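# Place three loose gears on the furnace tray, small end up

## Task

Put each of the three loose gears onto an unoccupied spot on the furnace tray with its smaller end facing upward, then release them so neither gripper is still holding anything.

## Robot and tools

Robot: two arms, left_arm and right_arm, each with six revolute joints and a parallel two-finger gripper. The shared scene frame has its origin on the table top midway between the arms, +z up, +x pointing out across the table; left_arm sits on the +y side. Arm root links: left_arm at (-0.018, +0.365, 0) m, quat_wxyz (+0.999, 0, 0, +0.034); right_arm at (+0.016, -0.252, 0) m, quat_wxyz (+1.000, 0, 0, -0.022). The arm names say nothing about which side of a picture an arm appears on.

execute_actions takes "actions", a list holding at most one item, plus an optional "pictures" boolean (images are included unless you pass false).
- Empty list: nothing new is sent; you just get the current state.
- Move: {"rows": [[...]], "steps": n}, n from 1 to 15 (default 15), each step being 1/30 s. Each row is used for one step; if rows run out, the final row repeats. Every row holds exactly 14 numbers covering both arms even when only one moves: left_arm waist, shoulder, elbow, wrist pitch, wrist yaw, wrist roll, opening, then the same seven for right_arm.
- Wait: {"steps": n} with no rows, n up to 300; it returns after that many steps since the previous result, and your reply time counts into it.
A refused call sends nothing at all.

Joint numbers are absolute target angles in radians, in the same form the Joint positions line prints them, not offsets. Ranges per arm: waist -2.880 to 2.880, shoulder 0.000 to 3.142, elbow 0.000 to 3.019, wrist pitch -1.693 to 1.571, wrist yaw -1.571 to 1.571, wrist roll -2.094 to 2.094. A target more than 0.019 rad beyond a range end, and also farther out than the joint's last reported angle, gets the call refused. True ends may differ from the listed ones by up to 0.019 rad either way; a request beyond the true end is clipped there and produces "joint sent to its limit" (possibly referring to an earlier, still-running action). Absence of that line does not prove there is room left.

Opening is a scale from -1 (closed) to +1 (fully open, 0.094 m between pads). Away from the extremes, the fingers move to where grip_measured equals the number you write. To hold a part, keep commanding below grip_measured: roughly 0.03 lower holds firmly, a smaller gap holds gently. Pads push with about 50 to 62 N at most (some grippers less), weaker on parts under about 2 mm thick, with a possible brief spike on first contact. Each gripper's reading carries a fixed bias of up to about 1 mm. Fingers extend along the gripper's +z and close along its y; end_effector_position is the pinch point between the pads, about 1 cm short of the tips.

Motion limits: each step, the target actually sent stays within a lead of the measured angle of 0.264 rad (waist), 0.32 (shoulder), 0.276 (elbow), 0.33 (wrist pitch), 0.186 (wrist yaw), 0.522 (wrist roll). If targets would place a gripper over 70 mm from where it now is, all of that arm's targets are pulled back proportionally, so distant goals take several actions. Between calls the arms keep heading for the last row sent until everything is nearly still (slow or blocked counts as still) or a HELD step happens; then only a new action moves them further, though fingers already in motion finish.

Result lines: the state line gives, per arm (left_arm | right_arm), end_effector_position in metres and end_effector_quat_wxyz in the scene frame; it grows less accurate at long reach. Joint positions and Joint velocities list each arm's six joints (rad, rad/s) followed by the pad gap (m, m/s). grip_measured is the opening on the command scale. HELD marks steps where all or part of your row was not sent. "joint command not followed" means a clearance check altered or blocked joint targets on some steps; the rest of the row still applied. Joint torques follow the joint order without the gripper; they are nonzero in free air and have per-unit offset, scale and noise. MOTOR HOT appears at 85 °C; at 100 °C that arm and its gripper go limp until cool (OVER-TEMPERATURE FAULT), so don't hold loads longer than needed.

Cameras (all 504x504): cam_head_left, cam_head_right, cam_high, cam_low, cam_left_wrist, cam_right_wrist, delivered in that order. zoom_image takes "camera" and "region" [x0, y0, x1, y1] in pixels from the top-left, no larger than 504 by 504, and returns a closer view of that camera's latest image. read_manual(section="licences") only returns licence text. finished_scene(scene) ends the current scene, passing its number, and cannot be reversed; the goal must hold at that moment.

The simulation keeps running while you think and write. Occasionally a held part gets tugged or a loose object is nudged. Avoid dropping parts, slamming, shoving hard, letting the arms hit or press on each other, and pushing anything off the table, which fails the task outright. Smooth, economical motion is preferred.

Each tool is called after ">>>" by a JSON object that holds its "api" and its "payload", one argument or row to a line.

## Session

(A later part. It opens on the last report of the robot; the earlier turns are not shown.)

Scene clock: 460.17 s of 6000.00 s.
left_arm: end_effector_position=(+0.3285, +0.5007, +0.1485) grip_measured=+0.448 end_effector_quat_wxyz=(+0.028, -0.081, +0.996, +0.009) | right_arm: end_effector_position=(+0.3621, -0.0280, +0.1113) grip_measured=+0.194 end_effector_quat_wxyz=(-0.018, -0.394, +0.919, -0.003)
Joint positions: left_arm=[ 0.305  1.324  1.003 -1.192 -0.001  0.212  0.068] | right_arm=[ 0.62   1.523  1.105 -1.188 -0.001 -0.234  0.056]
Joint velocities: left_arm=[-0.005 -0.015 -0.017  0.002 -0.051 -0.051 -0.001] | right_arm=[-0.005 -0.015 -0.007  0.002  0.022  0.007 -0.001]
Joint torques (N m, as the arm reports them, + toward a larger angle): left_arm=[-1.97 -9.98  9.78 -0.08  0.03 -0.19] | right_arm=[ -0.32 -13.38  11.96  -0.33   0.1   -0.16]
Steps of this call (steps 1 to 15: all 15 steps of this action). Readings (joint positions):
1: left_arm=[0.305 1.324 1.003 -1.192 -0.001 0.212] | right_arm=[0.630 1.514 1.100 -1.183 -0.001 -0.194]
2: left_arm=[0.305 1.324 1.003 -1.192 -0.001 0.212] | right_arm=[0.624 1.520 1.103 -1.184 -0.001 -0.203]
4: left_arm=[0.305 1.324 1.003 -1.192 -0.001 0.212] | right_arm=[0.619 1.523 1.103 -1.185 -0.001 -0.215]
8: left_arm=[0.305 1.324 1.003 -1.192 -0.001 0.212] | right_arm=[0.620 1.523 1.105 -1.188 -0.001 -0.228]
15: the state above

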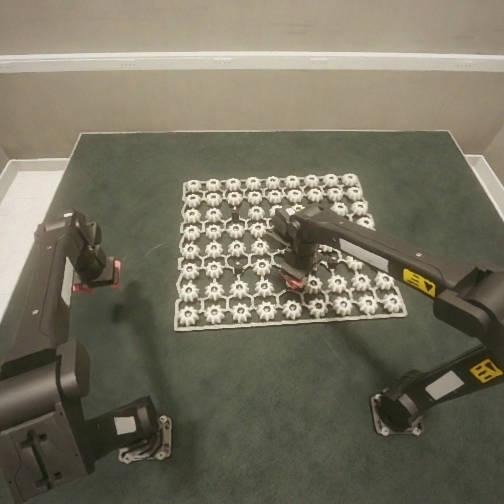

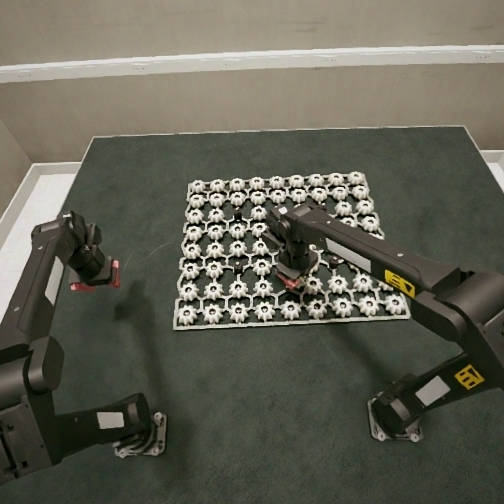

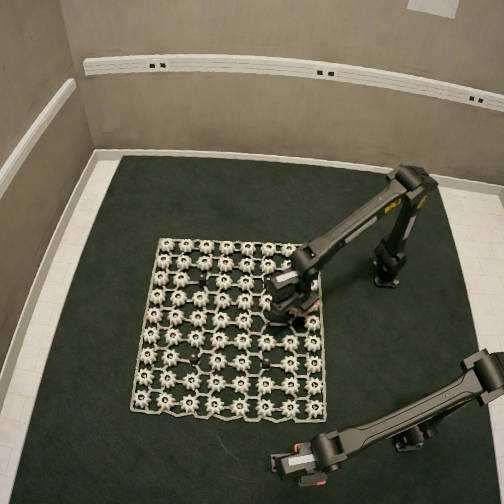

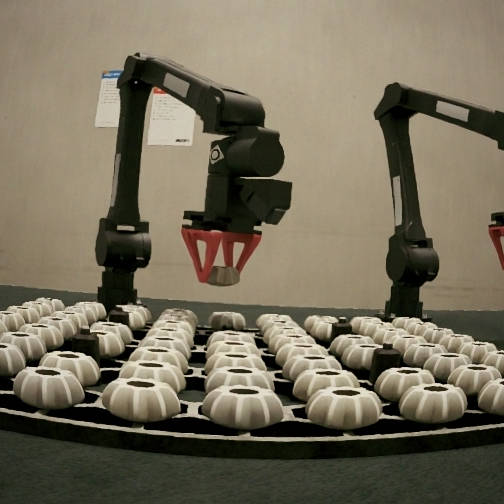

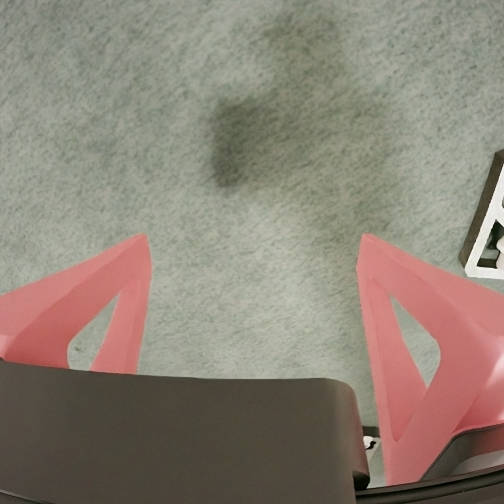

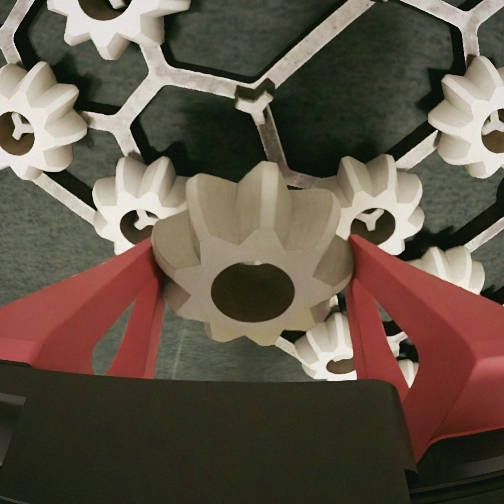

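>>> {"api": "execute_actions", "payload": {
  "actions": [
    {"rows":[[0.3,1.33,1.015,-1.2,0,0.2,0.45,0.627,1.535,1.14,-1.185,0,-0.247,0.16],[0.3,1.33,1.015,-1.2,0,0.2,0.45,0.628,1.543,1.115,-1.175,0,-0.247,0.16],[0.3,1.33,1.015,-1.2,0,0.2,0.45,0.629,1.548,1.098,-1.167,0,-0.247,0.16],[0.3,1.33,1.015,-1.2,0,0.2,0.45,0.63,1.554,1.095,-1.157,0,-0.247,0.16],[0.3,1.33,1.015,-1.2,0,0.2,0.45,0.631,1.561,1.093,-1.145,0,-0.247,0.16],[0.3,1.33,1.015,-1.2,0,0.2,0.45,0.632,1.569,1.091,-1.132,0,-0.247,0.16],[0.3,1.33,1.015,-1.2,0,0.2,0.45,0.633,1.577,1.089,-1.118,0,-0.247,0.16],[0.3,1.33,1.015,-1.2,0,0.2,0.45,0.634,1.585,1.087,-1.104,0,-0.247,0.16],[0.3,1.33,1.015,-1.2,0,0.2,0.45,0.635,1.593,1.085,-1.09,0,-0.247,0.16],[0.3,1.33,1.015,-1.2,0,0.2,0.45,0.636,1.601,1.083,-1.077,0,-0.247,0.16],[0.3,1.33,1.015,-1.2,0,0.2,0.45,0.636,1.609,1.081,-1.065,0,-0.247,0.16],[0.3,1.33,1.015,-1.2,0,0.2,0.45,0.636,1.616,1.08,-1.054,0,-0.247,0.16],[0.3,1.33,1.015,-1.2,0,0.2,0.45,0.636,1.622,1.079,-1.044,0,-0.247,0.16],[0.3,1.33,1.015,-1.2,0,0.2,0.45,0.636,1.628,1.078,-1.036,0,-0.247,0.16],[0.3,1.33,1.015,-1.2,0,0.2,0.45,0.636,1.633,1.077,-1.029,0,-0.247,0.16]],"steps":15}
  ],
  "pictures": false
}}

>>> {"api": "execute_actions", "payload": {
  "actions": [
    {"rows":[[0.3,1.33,1.015,-1.2,0,0.2,0.45,0.636,1.637,1.076,-1.024,0,-0.247,0.16],[0.3,1.33,1.015,-1.2,0,0.2,0.45,0.636,1.64,1.075,-1.02,0,-0.247,0.16],[0.3,1.33,1.015,-1.2,0,0.2,0.45,0.636,1.641,1.075,-1.018,0,-0.247,0.16]],"steps":15}
  ]
}}

Scene clock: 483.57 s of 6000.00 s.
left_arm: end_effector_position=(+0.3285, +0.5007, +0.1485) grip_measured=+0.448 end_effector_quat_wxyz=(+0.028, -0.081, +0.996, +0.009) | right_arm: end_effector_position=(+0.3750, -0.0151, +0.0665) grip_measured=+0.194 end_effector_quat_wxyz=(-0.009, -0.399, +0.917, -0.001)
Joint positions: left_arm=[ 0.305  1.324  1.003 -1.192 -0.001  0.212  0.068] | right_arm=[ 0.629  1.611  1.078 -1.056 -0.001 -0.237  0.056]
Joint velocities: left_arm=[-0.015 -0.005  0.007 -0.002 -0.051  0.007 -0.   ] | right_arm=[ 0.005  0.22  -0.066  0.237  0.037  0.037  0.001]
Joint torques (N m, as the arm reports them, + toward a larger angle): left_arm=[ -1.73 -10.19   9.77  -0.24   0.03  -0.18] | right_arm=[ -0.11 -13.55   7.28   0.5    0.1   -0.17]
Steps of this call (steps 1 to 15: the robot went on to your last target; steps 16 to 90: nothing new was sent; then 19.90 s passed at rest; steps 91 to 105: all 15 steps of this action). Readings (joint positions):
91: left_arm=[0.305 1.324 1.003 -1.192 -0.001 0.212] | right_arm=[0.620 1.523 1.105 -1.188 -0.001 -0.236]
92: left_arm=[0.305 1.324 1.003 -1.192 -0.001 0.212] | right_arm=[0.620 1.523 1.105 -1.188 -0.001 -0.236]
94: left_arm=[0.305 1.324 1.003 -1.192 -0.001 0.212] | right_arm=[0.620 1.525 1.102 -1.181 -0.001 -0.237]
98: left_arm=[0.305 1.324 1.003 -1.192 -0.001 0.212] | right_arm=[0.622 1.543 1.094 -1.141 -0.001 -0.237]
105: the state above

Scene clock: 484.07 s of 6000.00 s.
left_arm: end_effector_position=(+0.3285, +0.5007, +0.1485) grip_measured=+0.448 end_effector_quat_wxyz=(+0.028, -0.081, +0.996, +0.009) | right_arm: end_effector_position=(+0.3767, -0.0138, +0.0551) grip_measured=+0.194 end_effector_quat_wxyz=(-0.010, -0.399, +0.917, -0.001)
Joint positions: left_arm=[ 0.305  1.324  1.003 -1.192 -0.001  0.212  0.068] | right_arm=[ 0.629  1.633  1.072 -1.029 -0.001 -0.237  0.056]
Joint velocities: left_arm=[-0.005  0.015  0.027 -0.012  0.007 -0.037  0.001] | right_arm=[-0.015 -0.005 -0.027  0.002  0.007 -0.037  0.   ]
Joint torques (N m, as the arm reports them, + toward a larger angle): left_arm=[ -1.51 -10.     9.7   -0.22   0.02  -0.18] | right_arm=[ -0.17 -14.1    7.22   0.56   0.09  -0.17]
Steps of this call (steps 1 to 15: all 15 steps of this action). Readings (joint positions):
1: left_arm=[0.305 1.324 1.003 -1.192 -0.001 0.212] | right_arm=[0.629 1.618 1.076 -1.048 -0.001 -0.237]
2: left_arm=[0.305 1.324 1.003 -1.192 -0.001 0.212] | right_arm=[0.629 1.624 1.075 -1.042 -0.001 -0.237]
4: left_arm=[0.305 1.324 1.003 -1.192 -0.001 0.212] | right_arm=[0.629 1.632 1.072 -1.034 -0.001 -0.237]
8: left_arm=[0.305 1.324 1.003 -1.192 -0.001 0.212] | right_arm=[0.629 1.633 1.072 -1.029 -0.001 -0.237]
15: the state above

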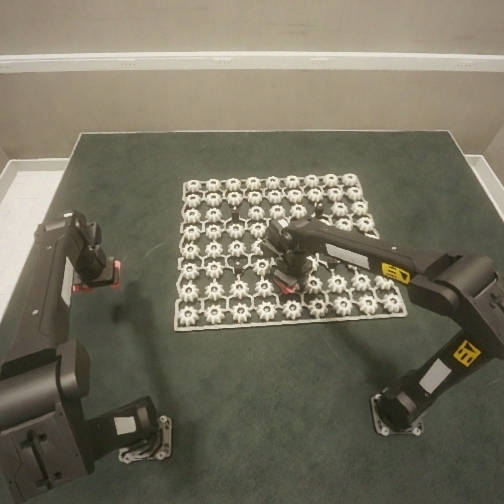

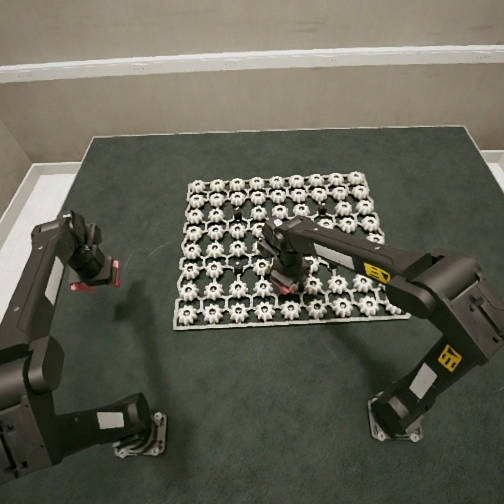

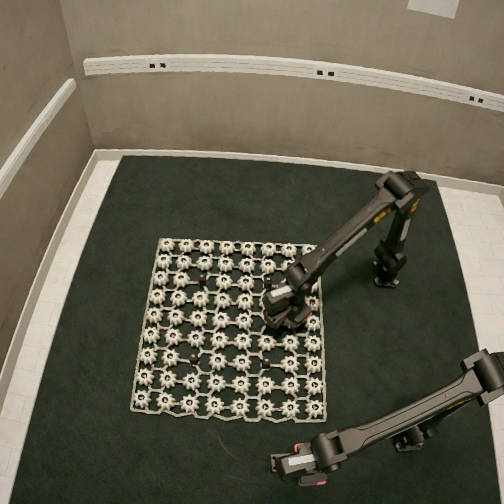

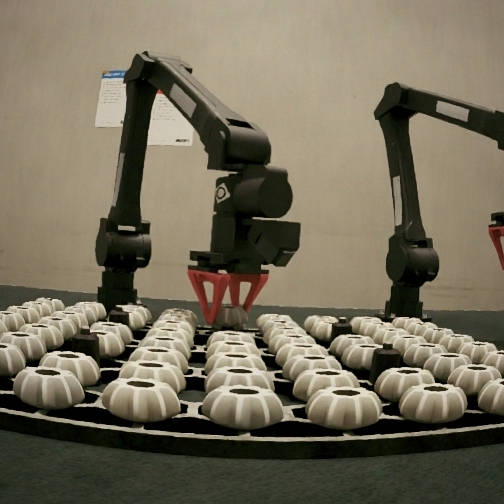

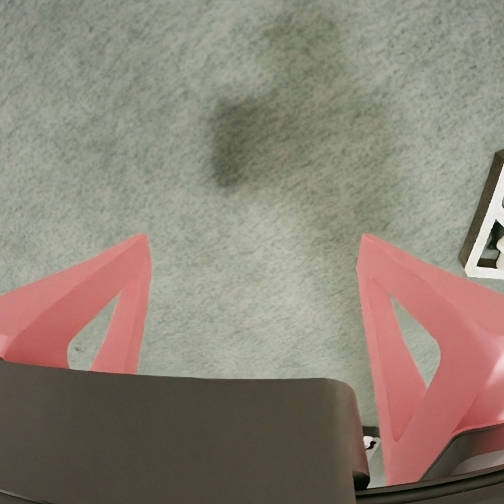

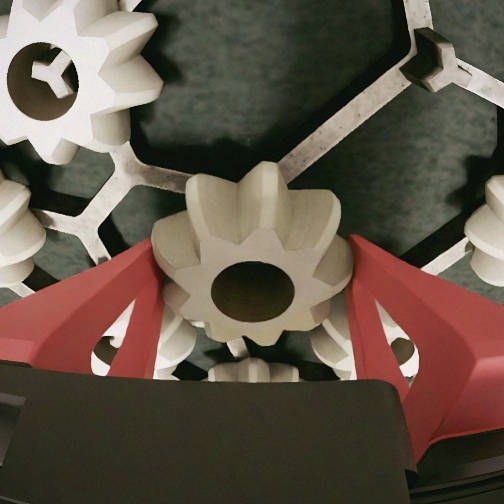

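>>> {"api": "execute_actions", "payload": {
  "actions": [
    {"rows":[[0.3,1.33,1.015,-1.2,0,0.2,0.45,0.637,1.641,1.075,-1.014,0,-0.247,0.16],[0.3,1.33,1.015,-1.2,0,0.2,0.45,0.638,1.641,1.075,-1.01,0,-0.247,0.16],[0.3,1.33,1.015,-1.2,0,0.2,0.45,0.639,1.641,1.075,-1.006,0,-0.247,0.16],[0.3,1.33,1.015,-1.2,0,0.2,0.45,0.64,1.641,1.075,-1.002,0,-0.247,0.16],[0.3,1.33,1.015,-1.2,0,0.2,0.45,0.64,1.641,1.075,-0.999,0,-0.247,0.16],[0.3,1.33,1.015,-1.2,0,0.2,0.45,0.64,1.641,1.075,-0.997,0,-0.247,0.16]],"steps":12}
  ],
  "pictures": false
}}

>>> {"api": "execute_actions", "payload": {
  "actions": [
    {"rows":[[0.3,1.33,1.015,-1.2,0,0.2,0.45,0.638,1.65,1.067,-0.997,0,-0.247,0.16],[0.3,1.33,1.015,-1.2,0,0.2,0.45,0.638,1.659,1.062,-0.997,0,-0.247,0.16],[0.3,1.33,1.015,-1.2,0,0.2,0.45,0.638,1.661,1.0605,-0.997,0,-0.247,0.16],[0.3,1.33,1.015,-1.2,0,0.2,0.45,0.638,1.663,1.059,-0.995,0,-0.247,0.16],[0.3,1.33,1.015,-1.2,0,0.2,0.45,0.638,1.665,1.0575,-0.992,0,-0.247,0.16],[0.3,1.33,1.015,-1.2,0,0.2,0.45,0.638,1.667,1.056,-0.989,0,-0.247,0.16],[0.3,1.33,1.015,-1.2,0,0.2,0.45,0.638,1.669,1.054,-0.985,0,-0.247,0.16],[0.3,1.33,1.015,-1.2,0,0.2,0.45,0.638,1.671,1.0525,-0.981,0,-0.247,0.16],[0.3,1.33,1.015,-1.2,0,0.2,0.45,0.638,1.673,1.051,-0.977,0,-0.247,0.16],[0.3,1.33,1.015,-1.2,0,0.2,0.45,0.638,1.675,1.049,-0.973,0,-0.247,0.16],[0.3,1.33,1.015,-1.2,0,0.2,0.45,0.638,1.677,1.0475,-0.969,0,-0.247,0.16],[0.3,1.33,1.015,-1.2,0,0.2,0.45,0.638,1.679,1.046,-0.965,0,-0.247,0.16],[0.3,1.33,1.015,-1.2,0,0.2,0.45,0.638,1.681,1.045,-0.962,0,-0.247,0.16],[0.3,1.33,1.015,-1.2,0,0.2,0.45,0.638,1.683,1.044,-0.959,0,-0.247,0.16],[0.3,1.33,1.015,-1.2,0,0.2,0.45,0.638,1.685,1.042,-0.956,0,-0.247,0.16]],"steps":15}
  ],
  "pictures": false
}}

>>> {"api": "execute_actions", "payload": {
  "actions": [
    {"rows":[[0.3,1.33,1.015,-1.2,0,0.2,0.45,0.638,1.687,1.041,-0.954,0,-0.247,0.16],[0.3,1.33,1.015,-1.2,0,0.2,0.45,0.638,1.689,1.04,-0.953,0,-0.247,0.16],[0.3,1.33,1.015,-1.2,0,0.2,0.45,0.638,1.691,1.039,-0.952,0,-0.247,0.16]],"steps":10}
  ]
}}

Scene clock: 504.70 s of 6000.00 s.
left_arm: end_effector_position=(+0.3285, +0.5007, +0.1485) grip_measured=+0.448 end_effector_quat_wxyz=(+0.028, -0.081, +0.996, +0.009) | right_arm: end_effector_position=(+0.3802, -0.0099, +0.0550) grip_measured=+0.194 end_effector_quat_wxyz=(+0.000, -0.401, +0.916, +0.000)
Joint positions: left_arm=[ 0.305  1.324  1.003 -1.192 -0.001  0.212  0.068] | right_arm=[ 0.632  1.633  1.072 -1.009 -0.001 -0.237  0.056]
Joint velocities: left_arm=[-0.015 -0.005 -0.027 -0.007  0.007 -0.095  0.001] | right_arm=[ 0.005 -0.015 -0.007  0.007 -0.037 -0.051 -0.001]
Joint torques (N m, as the arm reports them, + toward a larger angle): left_arm=[-1.78 -9.96  9.71 -0.13  0.02 -0.18] | right_arm=[ -0.06 -14.08   7.2    0.67   0.09  -0.17]
Steps of this call (steps 1 to 15: the robot went on to your last target; steps 16 to 90: nothing new was sent; then 17.23 s passed at rest; steps 91 to 102: all 12 steps of this action). Readings (joint positions):
91: left_arm=[0.305 1.324 1.003 -1.192 -0.001 0.212] | right_arm=[0.629 1.633 1.072 -1.028 -0.001 -0.237]
92: left_arm=[0.305 1.324 1.003 -1.192 -0.001 0.212] | right_arm=[0.629 1.633 1.072 -1.027 -0.001 -0.237]
94: left_arm=[0.305 1.324 1.003 -1.192 -0.001 0.212] | right_arm=[0.630 1.633 1.072 -1.021 -0.001 -0.237]
98: left_arm=[0.305 1.324 1.003 -1.192 -0.001 0.212] | right_arm=[0.631 1.633 1.072 -1.010 -0.001 -0.237]
102: the state above

Scene clock: 505.20 s of 6000.00 s.
left_arm: end_effector_position=(+0.3285, +0.5007, +0.1485) grip_measured=+0.448 end_effector_quat_wxyz=(+0.028, -0.081, +0.996, +0.009) | right_arm: end_effector_position=(+0.3776, -0.0116, +0.0374) grip_measured=+0.194 end_effector_quat_wxyz=(-0.006, -0.400, +0.916, -0.001)
Joint positions: left_arm=[ 0.305  1.324  1.003 -1.192 -0.001  0.212  0.068] | right_arm=[ 0.632  1.66   1.051 -0.973 -0.001 -0.237  0.056]
Joint velocities: left_arm=[-0.005  0.015 -0.012  0.017  0.037 -0.007 -0.   ] | right_arm=[ 0.005 -0.005  0.002  0.007  0.095  0.007 -0.001]
Joint torques (N m, as the arm reports them, + toward a larger angle): left_arm=[-1.94 -9.97  9.71 -0.14  0.02 -0.19] | right_arm=[ -0.15 -12.73   6.11   0.86   0.08  -0.17]
Steps of this call (steps 1 to 15: all 15 steps of this action). Readings (joint positions):
1: left_arm=[0.305 1.324 1.003 -1.192 -0.001 0.212] | right_arm=[0.632 1.633 1.072 -1.009 -0.001 -0.237]
2: left_arm=[0.305 1.324 1.003 -1.192 -0.001 0.212] | right_arm=[0.632 1.634 1.071 -1.008 -0.001 -0.237]
4: left_arm=[0.305 1.324 1.003 -1.192 -0.001 0.212] | right_arm=[0.632 1.635 1.067 -1.007 -0.001 -0.237]
8: left_arm=[0.305 1.324 1.003 -1.192 -0.001 0.212] | right_arm=[0.632 1.646 1.058 -0.997 -0.001 -0.237]
15: the state above

Scene clock: 505.53 s of 6000.00 s.
left_arm: end_effector_position=(+0.3285, +0.5007, +0.1485) grip_measured=+0.448 end_effector_quat_wxyz=(+0.028, -0.081, +0.996, +0.009) | right_arm: end_effector_position=(+0.3776, -0.0116, +0.0373) grip_measured=+0.194 end_effector_quat_wxyz=(-0.005, -0.401, +0.916, -0.001)
Joint positions: left_arm=[ 0.305  1.324  1.003 -1.192 -0.001  0.212  0.068] | right_arm=[ 0.632  1.66   1.05  -0.972 -0.001 -0.237  0.056]
Joint velocities: left_arm=[-0.015 -0.015 -0.007 -0.022 -0.022  0.037 -0.001] | right_arm=[-0.005  0.005 -0.022 -0.007 -0.037  0.007 -0.001]
Joint torques (N m, as the arm reports them, + toward a larger angle): left_arm=[-1.97 -9.88  9.79 -0.16  0.01 -0.2 ] | right_arm=[ -0.17 -12.16   5.92   0.96   0.09  -0.16]
Steps of this call (steps 1 to 10: all 10 steps of this action). Readings (joint positions):
1: left_arm=[0.305 1.324 1.003 -1.192 -0.001 0.212] | right_arm=[0.632 1.660 1.050 -0.972 -0.001 -0.237]
2: left_arm=[0.305 1.324 1.003 -1.192 -0.001 0.212] | right_arm=[0.632 1.660 1.050 -0.972 -0.001 -0.237]
4: left_arm=[0.305 1.324 1.003 -1.192 -0.001 0.212] | right_arm=[0.632 1.660 1.050 -0.972 -0.001 -0.237]
8: left_arm=[0.305 1.324 1.003 -1.192 -0.001 0.212] | right_arm=[0.632 1.660 1.050 -0.972 -0.001 -0.237]
10: the state above

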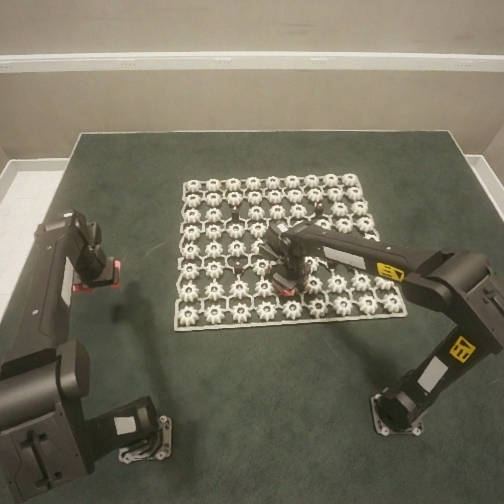

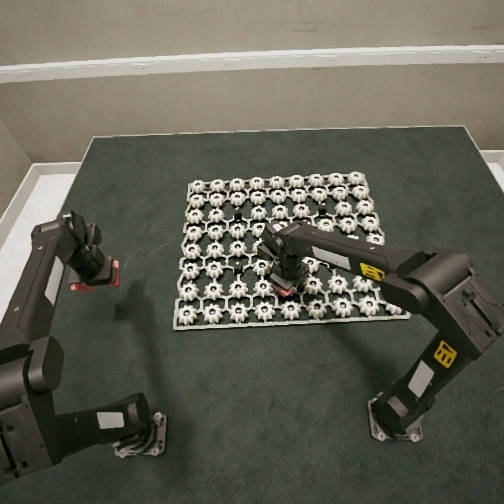

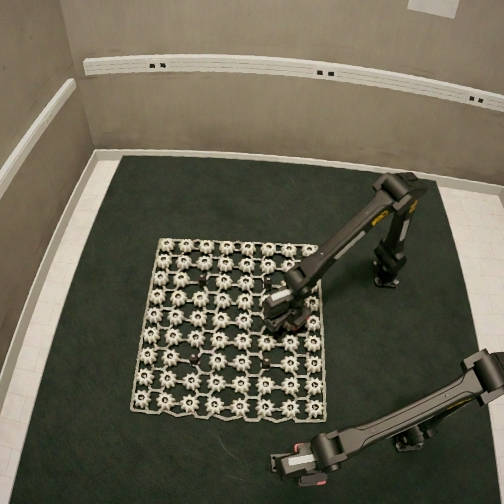

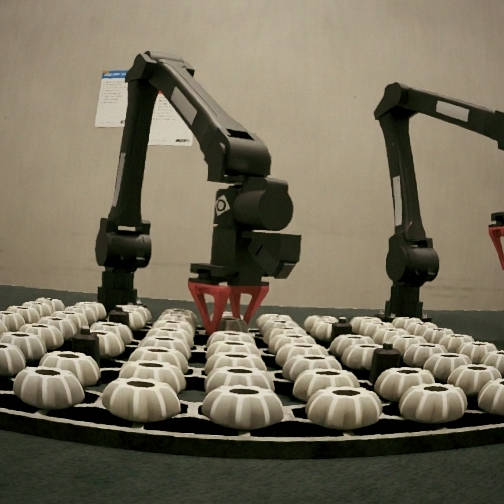

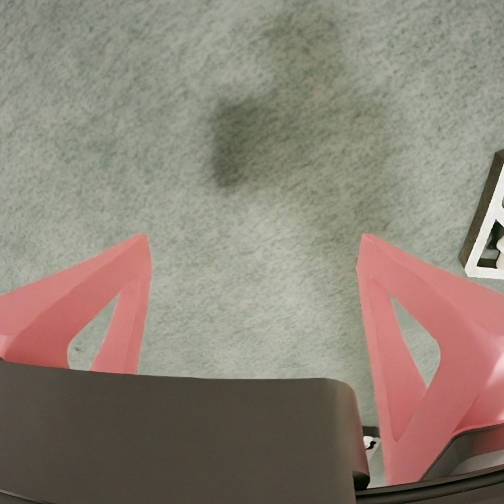

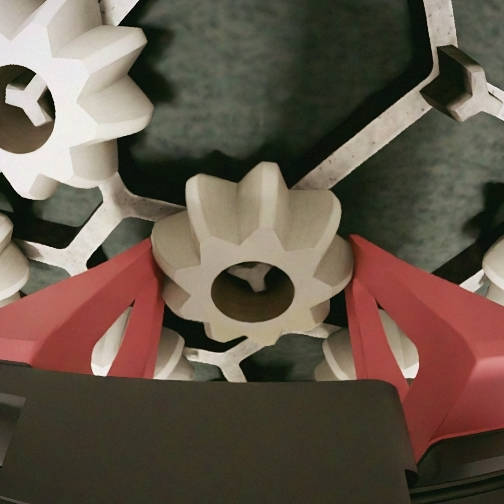

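Seated. Release and lift.

>>> {"api": "execute_actions", "payload": {
  "actions": [
    {"rows":[[0.3,1.33,1.015,-1.2,0,0.2,0.45,0.634,1.68,1.045,-0.965,0,-0.24,0.17],[0.3,1.33,1.015,-1.2,0,0.2,0.45,0.634,1.672,1.055,-0.972,0,-0.24,0.2],[0.3,1.33,1.015,-1.2,0,0.2,0.45,0.634,1.663,1.063,-0.972,0,-0.24,0.24],[0.3,1.33,1.015,-1.2,0,0.2,0.45,0.634,1.658,1.063,-0.972,0,-0.24,0.3],[0.3,1.33,1.015,-1.2,0,0.2,0.45,0.634,1.653,1.063,-0.972,0,-0.24,0.37],[0.3,1.33,1.015,-1.2,0,0.2,0.45,0.634,1.65,1.063,-0.972,0,-0.24,0.45],[0.3,1.33,1.015,-1.2,0,0.2,0.45,0.634,1.648,1.063,-0.975,0,-0.24,0.45],[0.3,1.33,1.015,-1.2,0,0.2,0.45,0.634,1.644,1.063,-0.979,0,-0.24,0.45],[0.3,1.33,1.015,-1.2,0,0.2,0.45,0.634,1.638,1.063,-0.983,0,-0.24,0.45],[0.3,1.33,1.015,-1.2,0,0.2,0.45,0.634,1.63,1.063,-0.986,0,-0.24,0.45],[0.3,1.33,1.015,-1.2,0,0.2,0.45,0.634,1.62,1.063,-0.99,0,-0.24,0.45],[0.3,1.33,1.015,-1.2,0,0.2,0.45,0.634,1.608,1.063,-0.994,0,-0.24,0.45],[0.3,1.33,1.015,-1.2,0,0.2,0.45,0.634,1.595,1.063,-0.999,0,-0.24,0.45],[0.3,1.33,1.015,-1.2,0,0.2,0.45,0.634,1.581,1.063,-1.005,0,-0.24,0.45],[0.3,1.33,1.015,-1.2,0,0.2,0.45,0.634,1.567,1.063,-1.012,0,-0.24,0.45]],"steps":15}
  ],
  "pictures": false
}}

>>> {"api": "execute_actions", "payload": {
  "actions": [
    {"rows":[[0.3,1.33,1.015,-1.2,0,0.2,0.45,0.634,1.553,1.063,-1.02,0,-0.24,0.45],[0.3,1.33,1.015,-1.2,0,0.2,0.45,0.634,1.539,1.063,-1.029,0,-0.24,0.45],[0.3,1.33,1.015,-1.2,0,0.2,0.45,0.634,1.526,1.063,-1.038,0,-0.24,0.45],[0.3,1.33,1.015,-1.2,0,0.2,0.45,0.634,1.514,1.063,-1.046,0,-0.24,0.45],[0.3,1.33,1.015,-1.2,0,0.2,0.45,0.634,1.504,1.063,-1.053,0,-0.24,0.45],[0.3,1.33,1.015,-1.2,0,0.2,0.45,0.634,1.496,1.063,-1.058,0,-0.24,0.45],[0.3,1.33,1.015,-1.2,0,0.2,0.45,0.634,1.49,1.063,-1.06,0,-0.24,0.45]],"steps":15}
  ]
}}

Scene clock: 520.53 s of 6000.00 s.
left_arm: end_effector_position=(+0.3285, +0.5007, +0.1485) grip_measured=+0.448 end_effector_quat_wxyz=(+0.028, -0.081, +0.996, +0.009) | right_arm: end_effector_position=(+0.3765, -0.0124, +0.0514) grip_measured=+0.449 end_effector_quat_wxyz=(+0.003, -0.401, +0.916, +0.001)
Joint positions: left_arm=[ 0.305  1.324  1.003 -1.192 -0.001  0.212  0.068] | right_arm=[ 0.632  1.625  1.05  -0.99  -0.001 -0.237  0.068]
Joint velocities: left_arm=[ 0.005 -0.024 -0.017 -0.007  0.066 -0.007  0.001] | right_arm=[-0.005 -0.386  0.017 -0.173 -0.007  0.007 -0.   ]
Joint torques (N m, as the arm reports them, + toward a larger angle): left_arm=[-1.74 -9.9   9.67 -0.15  0.03 -0.19] | right_arm=[ -0.31 -17.62   7.77  -0.15   0.1   -0.09]
Steps of this call (steps 1 to 15: the robot went on to your last target; steps 16 to 90: nothing new was sent; then 11.50 s passed at rest; steps 91 to 105: all 15 steps of this action). Readings (joint positions):
91: left_arm=[0.305 1.324 1.003 -1.192 -0.001 0.212] | right_arm=[0.632 1.660 1.050 -0.972 -0.001 -0.237]
92: left_arm=[0.305 1.324 1.003 -1.192 -0.001 0.212] | right_arm=[0.632 1.660 1.050 -0.972 -0.001 -0.237]
94: left_arm=[0.305 1.324 1.003 -1.192 -0.001 0.212] | right_arm=[0.632 1.660 1.050 -0.972 -0.001 -0.237]
98: left_arm=[0.305 1.324 1.003 -1.192 -0.001 0.212] | right_arm=[0.632 1.660 1.050 -0.972 -0.001 -0.237]
105: the state above

Scene clock: 521.03 s of 6000.00 s.
left_arm: end_effector_position=(+0.3285, +0.5007, +0.1485) grip_measured=+0.448 end_effector_quat_wxyz=(+0.028, -0.081, +0.996, +0.009) | right_arm: end_effector_position=(+0.3704, -0.0164, +0.1090) grip_measured=+0.449 end_effector_quat_wxyz=(+0.044, -0.400, +0.915, +0.008)
Joint positions: left_arm=[ 0.305  1.324  1.003 -1.192 -0.001  0.212  0.068] | right_arm=[ 0.632  1.482  1.05  -1.049 -0.001 -0.237  0.068]
Joint velocities: left_arm=[-0.005 -0.015  0.002 -0.012 -0.022 -0.037 -0.   ] | right_arm=[-0.005 -0.005 -0.027 -0.022 -0.095 -0.022  0.   ]
Joint torques (N m, as the arm reports them, + toward a larger angle): left_arm=[-1.77 -9.9   9.72 -0.18  0.04 -0.19] | right_arm=[ -0.42 -12.35   8.57  -0.05   0.1   -0.09]
Steps of this call (steps 1 to 15: all 15 steps of this action). Readings (joint positions):
1: left_arm=[0.305 1.324 1.003 -1.192 -0.001 0.212] | right_arm=[0.632 1.611 1.050 -0.996 -0.001 -0.237]
2: left_arm=[0.305 1.324 1.003 -1.192 -0.001 0.212] | right_arm=[0.632 1.595 1.050 -1.003 -0.001 -0.237]
4: left_arm=[0.305 1.324 1.003 -1.192 -0.001 0.212] | right_arm=[0.632 1.560 1.050 -1.018 -0.001 -0.237]
8: left_arm=[0.305 1.324 1.003 -1.192 -0.001 0.212] | right_arm=[0.632 1.498 1.050 -1.043 -0.001 -0.237]
15: the state above

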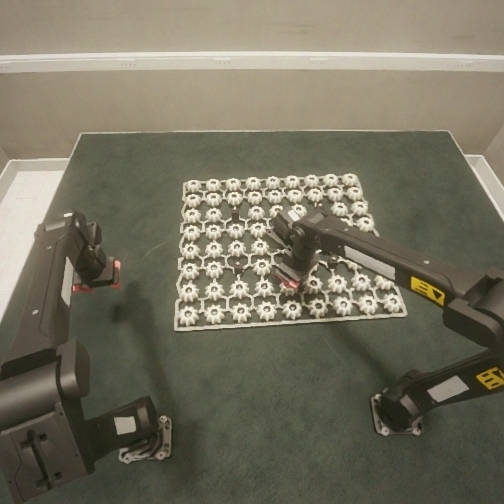

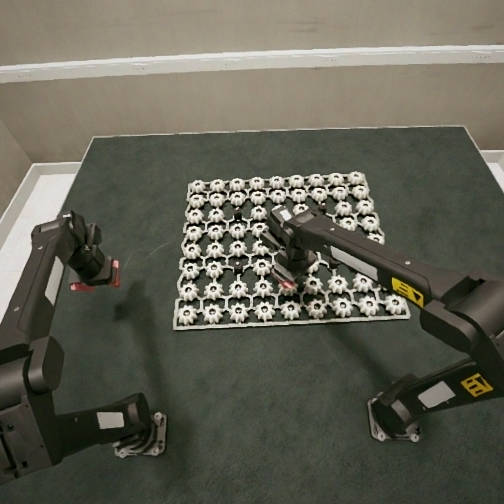

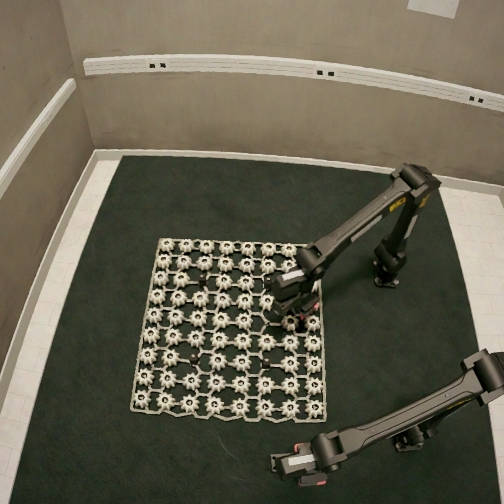

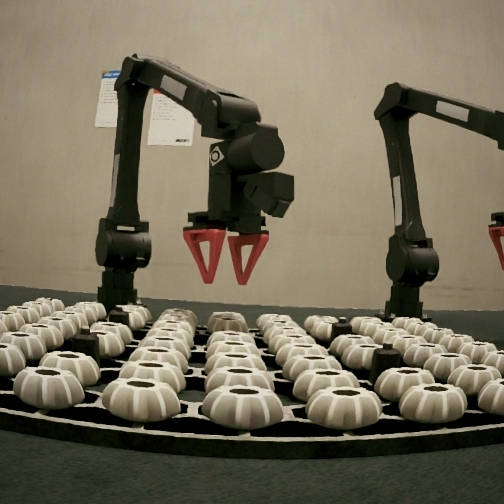

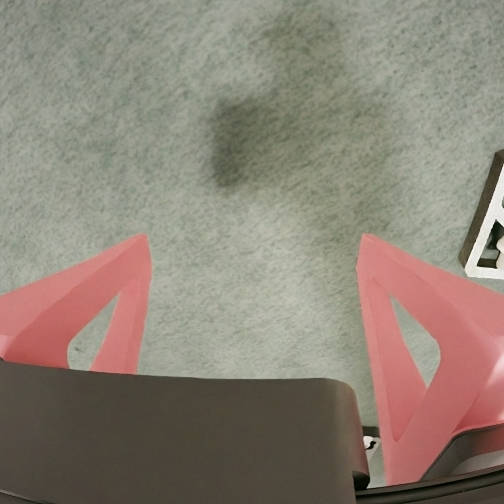

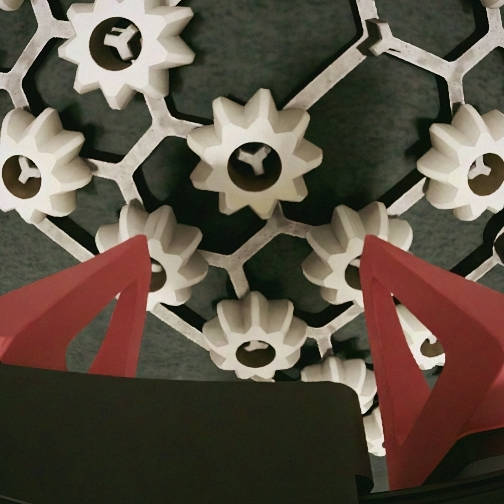

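>>> {"api": "finished_scene", "payload": {
  "scene": 1
}}

The scene is finished: the task was done.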